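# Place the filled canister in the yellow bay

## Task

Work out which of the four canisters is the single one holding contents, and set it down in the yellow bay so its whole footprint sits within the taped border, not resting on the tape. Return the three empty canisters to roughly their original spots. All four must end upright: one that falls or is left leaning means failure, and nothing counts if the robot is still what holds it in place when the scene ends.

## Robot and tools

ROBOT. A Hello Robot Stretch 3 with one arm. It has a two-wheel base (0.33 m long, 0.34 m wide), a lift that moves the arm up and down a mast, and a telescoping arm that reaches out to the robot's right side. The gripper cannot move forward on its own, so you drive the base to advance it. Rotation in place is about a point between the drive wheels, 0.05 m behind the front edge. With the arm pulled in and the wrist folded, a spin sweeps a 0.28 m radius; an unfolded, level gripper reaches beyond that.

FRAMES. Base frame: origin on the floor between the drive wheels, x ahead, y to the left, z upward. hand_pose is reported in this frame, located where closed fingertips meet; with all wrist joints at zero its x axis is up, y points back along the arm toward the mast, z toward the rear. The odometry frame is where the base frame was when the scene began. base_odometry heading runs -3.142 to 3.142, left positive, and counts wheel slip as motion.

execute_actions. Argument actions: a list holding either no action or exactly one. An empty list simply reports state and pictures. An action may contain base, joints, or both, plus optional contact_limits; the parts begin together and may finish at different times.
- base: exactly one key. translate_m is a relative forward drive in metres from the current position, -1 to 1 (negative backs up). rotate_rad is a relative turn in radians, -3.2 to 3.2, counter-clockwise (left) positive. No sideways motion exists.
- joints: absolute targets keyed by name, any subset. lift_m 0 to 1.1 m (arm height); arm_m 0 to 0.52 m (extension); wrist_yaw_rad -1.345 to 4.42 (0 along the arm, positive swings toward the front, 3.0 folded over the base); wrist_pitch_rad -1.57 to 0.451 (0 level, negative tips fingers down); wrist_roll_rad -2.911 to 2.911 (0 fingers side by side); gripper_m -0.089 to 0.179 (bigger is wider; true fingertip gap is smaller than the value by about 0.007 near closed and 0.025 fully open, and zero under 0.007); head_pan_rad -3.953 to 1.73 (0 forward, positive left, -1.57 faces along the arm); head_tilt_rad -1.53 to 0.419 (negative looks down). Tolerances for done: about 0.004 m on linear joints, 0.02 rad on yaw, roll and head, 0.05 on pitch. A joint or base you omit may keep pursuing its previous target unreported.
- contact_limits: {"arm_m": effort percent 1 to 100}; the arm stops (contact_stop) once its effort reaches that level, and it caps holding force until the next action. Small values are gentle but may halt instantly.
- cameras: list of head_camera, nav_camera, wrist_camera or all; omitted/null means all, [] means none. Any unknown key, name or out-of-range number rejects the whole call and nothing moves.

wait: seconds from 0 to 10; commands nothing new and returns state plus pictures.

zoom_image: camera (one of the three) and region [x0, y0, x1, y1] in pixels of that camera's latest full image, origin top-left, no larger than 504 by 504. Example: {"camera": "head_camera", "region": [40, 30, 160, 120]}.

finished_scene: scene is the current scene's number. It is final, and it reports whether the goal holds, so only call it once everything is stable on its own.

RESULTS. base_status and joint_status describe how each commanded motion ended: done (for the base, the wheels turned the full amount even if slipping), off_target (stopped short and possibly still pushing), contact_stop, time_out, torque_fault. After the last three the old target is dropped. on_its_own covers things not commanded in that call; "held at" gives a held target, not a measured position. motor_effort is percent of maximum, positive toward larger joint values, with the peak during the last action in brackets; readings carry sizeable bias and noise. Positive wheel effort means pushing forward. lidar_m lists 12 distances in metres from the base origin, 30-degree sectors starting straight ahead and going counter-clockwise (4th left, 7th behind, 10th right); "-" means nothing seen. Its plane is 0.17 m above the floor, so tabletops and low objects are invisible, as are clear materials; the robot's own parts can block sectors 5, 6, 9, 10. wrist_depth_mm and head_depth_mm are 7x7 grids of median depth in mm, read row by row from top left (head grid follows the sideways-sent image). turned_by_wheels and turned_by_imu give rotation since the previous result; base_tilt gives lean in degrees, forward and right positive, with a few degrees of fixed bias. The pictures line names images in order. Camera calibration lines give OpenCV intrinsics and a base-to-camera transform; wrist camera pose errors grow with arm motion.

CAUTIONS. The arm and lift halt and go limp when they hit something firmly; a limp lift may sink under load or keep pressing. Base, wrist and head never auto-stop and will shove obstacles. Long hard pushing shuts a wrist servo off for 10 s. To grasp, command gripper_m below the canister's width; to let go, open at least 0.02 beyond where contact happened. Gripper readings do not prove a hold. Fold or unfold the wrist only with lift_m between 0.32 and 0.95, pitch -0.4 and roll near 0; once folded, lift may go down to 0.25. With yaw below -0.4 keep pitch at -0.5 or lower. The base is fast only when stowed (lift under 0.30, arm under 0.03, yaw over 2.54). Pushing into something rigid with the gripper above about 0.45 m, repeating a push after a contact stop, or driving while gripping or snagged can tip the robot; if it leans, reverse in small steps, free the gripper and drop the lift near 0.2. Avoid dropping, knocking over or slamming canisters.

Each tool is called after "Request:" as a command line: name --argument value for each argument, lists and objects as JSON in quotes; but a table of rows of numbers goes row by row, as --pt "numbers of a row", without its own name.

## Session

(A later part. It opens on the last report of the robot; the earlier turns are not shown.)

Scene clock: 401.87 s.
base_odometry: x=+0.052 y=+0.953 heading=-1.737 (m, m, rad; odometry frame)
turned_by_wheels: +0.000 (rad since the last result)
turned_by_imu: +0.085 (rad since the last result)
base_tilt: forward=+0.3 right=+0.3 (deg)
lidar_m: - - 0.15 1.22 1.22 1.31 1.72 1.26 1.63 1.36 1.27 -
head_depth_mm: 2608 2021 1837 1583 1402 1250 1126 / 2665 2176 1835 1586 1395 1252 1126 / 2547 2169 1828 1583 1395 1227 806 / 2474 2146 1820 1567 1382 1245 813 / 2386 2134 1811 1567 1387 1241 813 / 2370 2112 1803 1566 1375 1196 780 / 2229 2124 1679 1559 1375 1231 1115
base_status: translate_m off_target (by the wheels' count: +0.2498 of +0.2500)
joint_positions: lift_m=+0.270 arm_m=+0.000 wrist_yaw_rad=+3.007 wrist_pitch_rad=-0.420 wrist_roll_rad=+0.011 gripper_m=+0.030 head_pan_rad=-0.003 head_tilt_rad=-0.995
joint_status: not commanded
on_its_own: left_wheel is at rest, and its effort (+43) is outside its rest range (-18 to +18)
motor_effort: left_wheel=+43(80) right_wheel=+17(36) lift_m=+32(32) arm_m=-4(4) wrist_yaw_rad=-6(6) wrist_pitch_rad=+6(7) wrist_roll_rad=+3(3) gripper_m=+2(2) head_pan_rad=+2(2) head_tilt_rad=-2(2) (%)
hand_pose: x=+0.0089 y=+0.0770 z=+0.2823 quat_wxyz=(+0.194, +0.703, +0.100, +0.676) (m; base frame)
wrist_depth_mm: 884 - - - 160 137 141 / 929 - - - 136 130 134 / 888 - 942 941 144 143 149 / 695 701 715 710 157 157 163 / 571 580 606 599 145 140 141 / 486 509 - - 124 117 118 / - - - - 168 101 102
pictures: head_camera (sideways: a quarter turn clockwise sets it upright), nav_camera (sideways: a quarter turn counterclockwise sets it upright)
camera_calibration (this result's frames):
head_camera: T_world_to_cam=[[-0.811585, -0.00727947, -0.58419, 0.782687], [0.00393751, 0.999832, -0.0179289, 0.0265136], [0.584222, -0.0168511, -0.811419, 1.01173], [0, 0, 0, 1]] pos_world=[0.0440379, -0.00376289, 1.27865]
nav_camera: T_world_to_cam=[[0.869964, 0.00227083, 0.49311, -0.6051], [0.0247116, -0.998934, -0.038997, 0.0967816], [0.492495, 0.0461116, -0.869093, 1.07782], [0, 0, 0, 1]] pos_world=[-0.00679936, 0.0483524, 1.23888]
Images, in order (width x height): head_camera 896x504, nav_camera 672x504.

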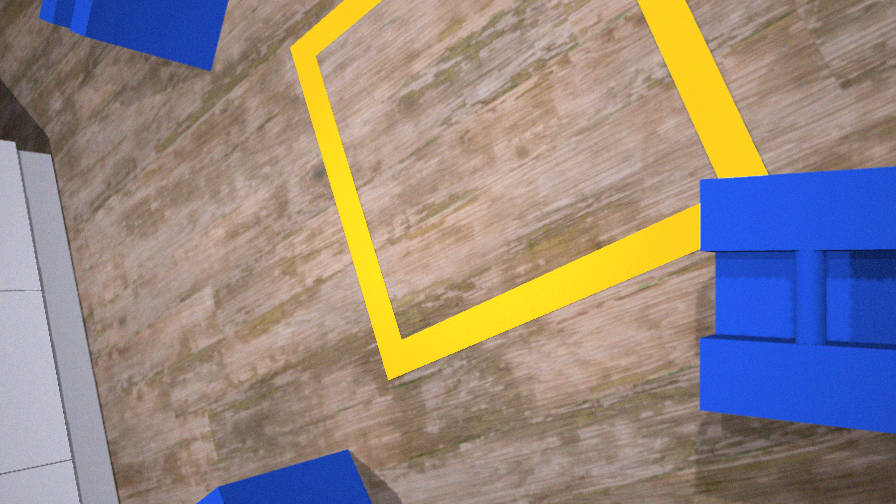

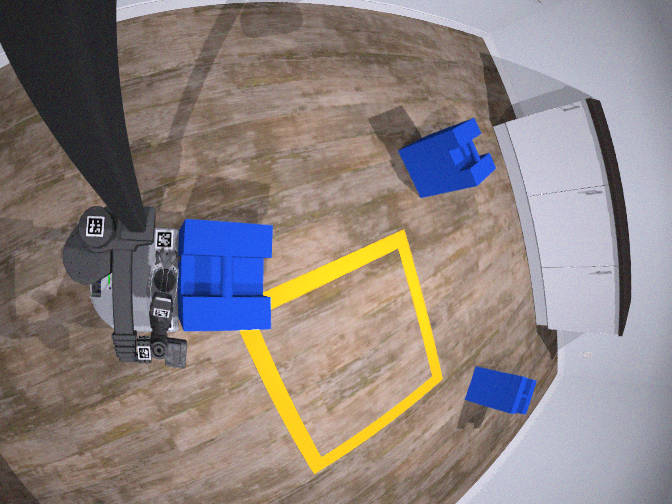

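Request:
execute_actions --actions '[{"base":{"translate_m":-0.4}}]' --cameras '[]'

Request:
execute_actions --actions '[{"base":{"rotate_rad":1.0}}]' --cameras '[]'

Request:
execute_actions --actions '[{"base":{"translate_m":0.23}}]' --cameras '[]'

Request:
execute_actions --actions '[{"base":{"rotate_rad":-1.39}}]' --cameras '["nav_camera","head_camera"]'

Scene clock: 418.37 s.
base_odometry: x=+0.118 y=+1.347 heading=-1.737 (m, m, rad; odometry frame)
turned_by_wheels: +0.000 (rad since the last result)
turned_by_imu: -0.001 (rad since the last result)
base_tilt: forward=+0.2 right=+0.4 (deg)
lidar_m: 0.45 0.47 1.34 1.07 1.06 1.15 1.35 0.88 1.45 1.49 1.46 2.33
head_depth_mm: 2124 2169 1830 1588 1398 1256 1131 / 2654 2173 1826 1582 1396 1246 1128 / 2651 2168 1816 1576 1342 1247 1127 / 2655 2144 1814 1547 1032 1227 1122 / 2600 2138 1808 1537 1034 1221 1118 / 2529 2123 1800 1558 1310 1229 1117 / 2502 1802 1799 1558 1374 1231 1113
base_status: done
joint_positions: lift_m=+0.270 arm_m=+0.000 wrist_yaw_rad=+3.001 wrist_pitch_rad=-0.420 wrist_roll_rad=+0.011 gripper_m=+0.030 head_pan_rad=-0.003 head_tilt_rad=-0.995
joint_status: not commanded
motor_effort: left_wheel=+1(27) right_wheel=-1(10) lift_m=+32(32) arm_m=-4(4) wrist_yaw_rad=-1(7) wrist_pitch_rad=+6(6) wrist_roll_rad=+3(3) gripper_m=+0(2) head_pan_rad=+2(2) head_tilt_rad=-2(1) (%)
hand_pose: x=+0.0102 y=+0.0768 z=+0.2823 quat_wxyz=(+0.196, +0.704, +0.098, +0.676) (m; base frame)
wrist_depth_mm: 803 - - - - - - / 847 - - - - - - / 876 - 936 950 948 967 - / 707 701 723 707 729 743 740 / 578 571 601 610 605 596 610 / 487 504 - - 506 511 502 / - - - - 422 433 438
pictures: none
No camera images: the call's "cameras" was empty. Leave "cameras" out to get every camera's image.

Scene clock: 420.20 s.
base_odometry: x=+0.118 y=+1.347 heading=-0.737 (m, m, rad; odometry frame)
turned_by_wheels: +1.000 (rad since the last result)
turned_by_imu: +1.009 (rad since the last result)
base_tilt: forward=+0.3 right=+0.4 (deg)
lidar_m: 1.39 1.08 1.06 1.13 1.36 0.88 1.43 1.50 1.45 2.33 0.45 0.46
head_depth_mm: 2664 2163 1833 1589 1396 962 1100 / 2508 2182 1829 1584 1392 1209 1126 / 2155 2146 1828 1580 1395 1244 1123 / 1823 2048 1819 1574 1388 1242 1120 / 1583 1828 1812 1572 1380 1236 1119 / 1401 1585 1738 1559 1381 1232 1115 / 1249 1394 1578 1558 1369 1232 1112
base_status: done
joint_positions: lift_m=+0.270 arm_m=+0.000 wrist_yaw_rad=+3.001 wrist_pitch_rad=-0.420 wrist_roll_rad=+0.011 gripper_m=+0.030 head_pan_rad=-0.003 head_tilt_rad=-0.995
joint_status: not commanded
motor_effort: left_wheel=-3(12) right_wheel=+2(9) lift_m=+32(32) arm_m=-4(4) wrist_yaw_rad=-1(0) wrist_pitch_rad=+6(6) wrist_roll_rad=+3(3) gripper_m=+0(0) head_pan_rad=+2(2) head_tilt_rad=-2(2) (%)
hand_pose: x=+0.0102 y=+0.0768 z=+0.2823 quat_wxyz=(+0.196, +0.704, +0.098, +0.676) (m; base frame)
wrist_depth_mm: - - - - 948 860 815 / - - - - - 939 842 / 915 - 902 935 971 949 880 / 701 712 718 724 720 740 755 / 570 582 604 620 608 597 603 / 487 503 - - 502 505 504 / - - - - 427 435 444
pictures: none
No camera images: the call's "cameras" was empty. Leave "cameras" out to get every camera's image.

Scene clock: 422.40 s.
base_odometry: x=+0.288 y=+1.193 heading=-0.737 (m, m, rad; odometry frame)
turned_by_wheels: +0.000 (rad since the last result)
turned_by_imu: +0.000 (rad since the last result)
base_tilt: forward=+0.3 right=+0.3 (deg)
lidar_m: 1.21 0.94 0.93 0.99 1.44 1.08 1.62 1.72 1.56 0.34 0.33 1.47
head_depth_mm: 2590 2183 1823 1589 1395 1247 942 / 2286 2162 1822 1580 1399 1244 1129 / 1874 2097 1828 1576 1389 1242 1125 / 1587 1868 1811 1574 1389 1240 1122 / 1377 1595 1745 1569 1385 1233 1122 / 1219 1377 1573 1567 1371 1230 1119 / 1091 1218 1382 1501 1372 1230 1113
base_status: done
joint_positions: lift_m=+0.270 arm_m=+0.000 wrist_yaw_rad=+3.001 wrist_pitch_rad=-0.420 wrist_roll_rad=+0.011 gripper_m=+0.030 head_pan_rad=-0.003 head_tilt_rad=-0.995
joint_status: not commanded
motor_effort: left_wheel=-2(10) right_wheel=+1(9) lift_m=+32(32) arm_m=-4(4) wrist_yaw_rad=+0(0) wrist_pitch_rad=+6(6) wrist_roll_rad=+3(3) gripper_m=+1(0) head_pan_rad=+2(2) head_tilt_rad=-2(2) (%)
hand_pose: x=+0.0102 y=+0.0768 z=+0.2823 quat_wxyz=(+0.196, +0.704, +0.097, +0.676) (m; base frame)
wrist_depth_mm: - - - 973 867 779 712 / - - - - 903 819 746 / 899 - 923 932 938 871 770 / 710 693 750 728 739 733 733 / 575 569 607 608 611 601 602 / 490 509 - - 511 498 511 / - - - - 427 435 437
pictures: none
No camera images: the call's "cameras" was empty. Leave "cameras" out to get every camera's image.

Scene clock: 424.60 s.
base_odometry: x=+0.288 y=+1.193 heading=-2.127 (m, m, rad; odometry frame)
turned_by_wheels: -1.390 (rad since the last result)
turned_by_imu: -1.402 (rad since the last result)
base_tilt: forward=+0.2 right=+0.4 (deg)
lidar_m: 0.33 0.33 1.83 1.07 0.93 0.93 1.08 1.53 1.08 1.71 1.63 0.41
head_depth_mm: 2668 2181 1841 1585 1407 1252 1133 / 2664 2168 1830 1582 1393 1246 1127 / 2645 2156 1814 1582 1004 1210 1123 / 2175 2166 1821 1575 1006 1139 1123 / 2623 2138 1806 1567 981 1012 1119 / 2600 2133 1807 1562 1313 1237 1115 / 2579 2116 1794 1561 1373 1226 1109
base_status: done
joint_positions: lift_m=+0.270 arm_m=+0.000 wrist_yaw_rad=+3.001 wrist_pitch_rad=-0.420 wrist_roll_rad=+0.011 gripper_m=+0.030 head_pan_rad=-0.003 head_tilt_rad=-0.995
joint_status: not commanded
motor_effort: left_wheel=+3(13) right_wheel=-2(7) lift_m=+33(32) arm_m=-4(4) wrist_yaw_rad=-1(1) wrist_pitch_rad=+6(6) wrist_roll_rad=+3(3) gripper_m=-1(0) head_pan_rad=+2(2) head_tilt_rad=-1(2) (%)
hand_pose: x=+0.0102 y=+0.0768 z=+0.2823 quat_wxyz=(+0.196, +0.704, +0.097, +0.676) (m; base frame)
wrist_depth_mm: 712 - - - - - - / 719 - - - - - - / 772 - 955 974 956 943 - / 709 706 723 728 730 746 754 / 576 584 602 612 594 584 614 / 485 501 - - 516 511 498 / - - - - 429 435 435
pictures: head_camera (sideways: a quarter turn clockwise sets it upright), nav_camera (sideways: a quarter turn counterclockwise sets it upright)
camera_calibration (this result's frames):
head_camera: T_world_to_cam=[[-0.811585, -0.00727954, -0.584189, 0.782687], [0.00393742, 0.999832, -0.0179289, 0.0265136], [0.584222, -0.016851, -0.811419, 1.01173], [0, 0, 0, 1]] pos_world=[0.0440379, -0.00376289, 1.27865]
nav_camera: T_world_to_cam=[[0.869964, 0.00227091, 0.49311, -0.6051], [0.0247117, -0.998934, -0.0389971, 0.0967816], [0.492495, 0.0461116, -0.869093, 1.07782], [0, 0, 0, 1]] pos_world=[-0.00679937, 0.0483524, 1.23888]
Images, in order (width x height): head_camera 896x504, nav_camera 672x504.

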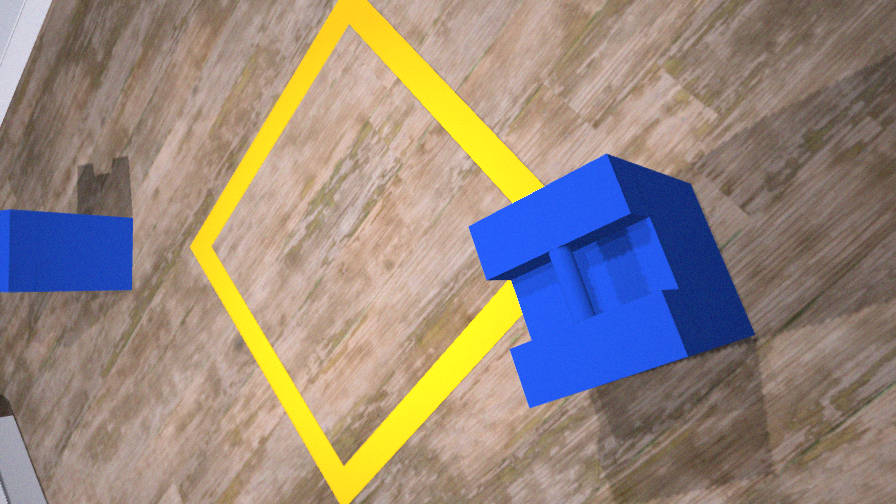

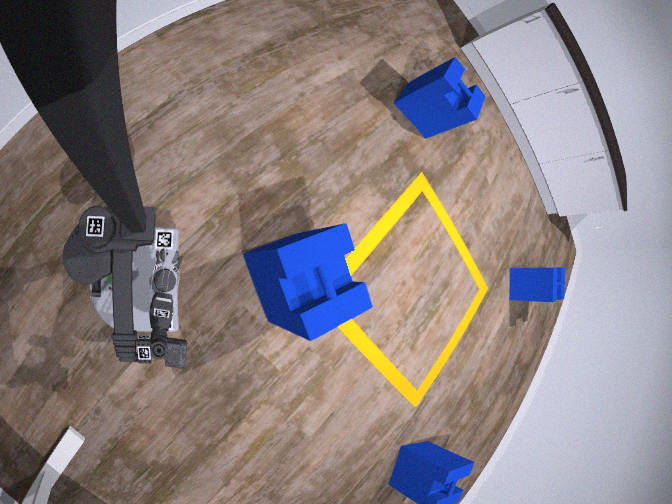

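Request:
execute_actions --actions '[{"base":{"translate_m":1.0}}]' --cameras '[]'

Request:
execute_actions --actions '[{"base":{"translate_m":-0.5}}]' --cameras '["nav_camera","head_camera"]'

Scene clock: 439.20 s.
base_odometry: x=-0.240 y=+0.344 heading=-2.128 (m, m, rad; odometry frame)
turned_by_wheels: +0.000 (rad since the last result)
turned_by_imu: -0.021 (rad since the last result)
base_tilt: forward=+0.2 right=+0.3 (deg)
lidar_m: - - 0.90 0.92 1.63 1.62 1.87 1.85 1.86 1.01 0.15 -
head_depth_mm: 2160 2181 1843 1591 1395 1247 1127 / 2318 2162 1843 1584 1393 1245 1128 / 2461 2113 1786 1576 1390 1212 784 / 2552 1538 1702 1573 1394 1240 815 / 2579 2033 1755 1565 1389 921 800 / 2588 2128 1802 1550 1379 1229 813 / 2460 2128 1798 1560 1381 1234 1115
base_status: translate_m off_target (by the wheels' count: +0.9998 of +1.0000)
joint_positions: lift_m=+0.270 arm_m=+0.000 wrist_yaw_rad=+3.009 wrist_pitch_rad=-0.420 wrist_roll_rad=+0.011 gripper_m=+0.030 head_pan_rad=-0.003 head_tilt_rad=-0.995
joint_status: not commanded
on_its_own: left_wheel is at rest, and its effort (+25) is outside its rest range (-18 to +18); right_wheel is at rest, and its effort (+37) is outside its rest range (-18 to +18)
motor_effort: left_wheel=+25(62) right_wheel=+37(51) lift_m=+32(33) arm_m=-3(4) wrist_yaw_rad=-8(8) wrist_pitch_rad=+6(7) wrist_roll_rad=+3(3) gripper_m=+2(2) head_pan_rad=+1(2) head_tilt_rad=-2(2) (%)
hand_pose: x=+0.0084 y=+0.0771 z=+0.2823 quat_wxyz=(+0.194, +0.703, +0.100, +0.677) (m; base frame)
wrist_depth_mm: - - - 892 160 138 141 / - - - - 134 96 99 / 921 - 913 944 136 105 110 / 704 699 725 736 140 117 123 / 576 570 603 600 142 130 135 / 487 502 - - 123 117 118 / - - - - 167 101 102
pictures: none
No camera images: the call's "cameras" was empty. Leave "cameras" out to get every camera's image.

Scene clock: 442.43 s.
base_odometry: x=+0.024 y=+0.768 heading=-2.128 (m, m, rad; odometry frame)
turned_by_wheels: +0.000 (rad since the last result)
turned_by_imu: -0.001 (rad since the last result)
base_tilt: forward=+0.2 right=+0.4 (deg)
lidar_m: 0.55 1.17 1.15 1.48 1.26 1.27 1.46 1.44 1.88 1.73 1.23 0.57
head_depth_mm: 2466 2178 1840 1592 1396 1248 1132 / 2578 2170 1833 1575 1392 1246 1124 / 2644 2160 1818 1525 1324 1246 1124 / 1887 1984 1812 1143 1169 1242 1119 / 2608 2080 1806 1117 1157 1237 1120 / 2608 2128 1793 1562 1383 1232 1118 / 2426 2125 1795 1547 1380 1231 1116
base_status: done
joint_positions: lift_m=+0.270 arm_m=+0.000 wrist_yaw_rad=+3.001 wrist_pitch_rad=-0.420 wrist_roll_rad=+0.011 gripper_m=+0.030 head_pan_rad=-0.003 head_tilt_rad=-0.995
joint_status: not commanded
motor_effort: left_wheel=+1(14) right_wheel=-1(27) lift_m=+32(32) arm_m=-3(3) wrist_yaw_rad=-1(8) wrist_pitch_rad=+6(6) wrist_roll_rad=+3(3) gripper_m=-1(2) head_pan_rad=+2(2) head_tilt_rad=-2(1) (%)
hand_pose: x=+0.0102 y=+0.0768 z=+0.2823 quat_wxyz=(+0.196, +0.704, +0.097, +0.676) (m; base frame)
wrist_depth_mm: 947 - - - - 963 - / - - - - - - - / 899 - 925 939 962 941 - / 704 704 715 701 732 752 739 / 579 573 605 611 610 599 592 / 482 507 - - 510 497 503 / - - - - 424 436 436
pictures: head_camera (sideways: a quarter turn clockwise sets it upright), nav_camera (sideways: a quarter turn counterclockwise sets it upright)
camera_calibration (this result's frames):
head_camera: T_world_to_cam=[[-0.811629, -0.00768992, -0.584123, 0.782601], [0.00343023, 0.999833, -0.0179289, 0.0265168], [0.584164, -0.0165553, -0.811467, 1.01179], [0, 0, 0, 1]] pos_world=[0.0440379, -0.00374369, 1.27865]
nav_camera: T_world_to_cam=[[0.870003, 0.00271083, 0.493038, -0.605008], [0.0252138, -0.998921, -0.0389993, 0.0967815], [0.492401, 0.0463609, -0.869133, 1.07788], [0, 0, 0, 1]] pos_world=[-0.00682897, 0.0483458, 1.23888]
Images, in order (width x height): head_camera 896x504, nav_camera 672x504.

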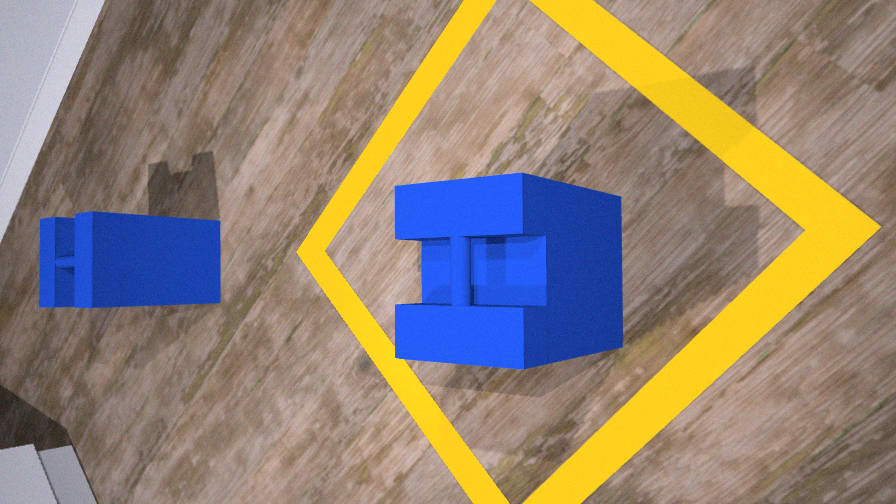

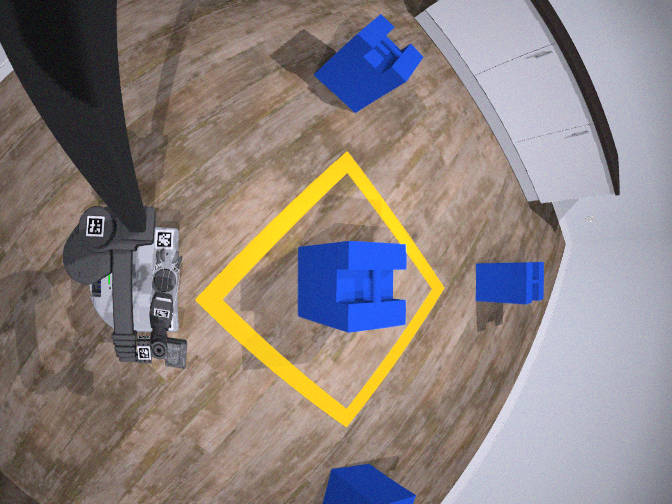

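Request:
finished_scene --scene 1

The scene is finished: the task was done.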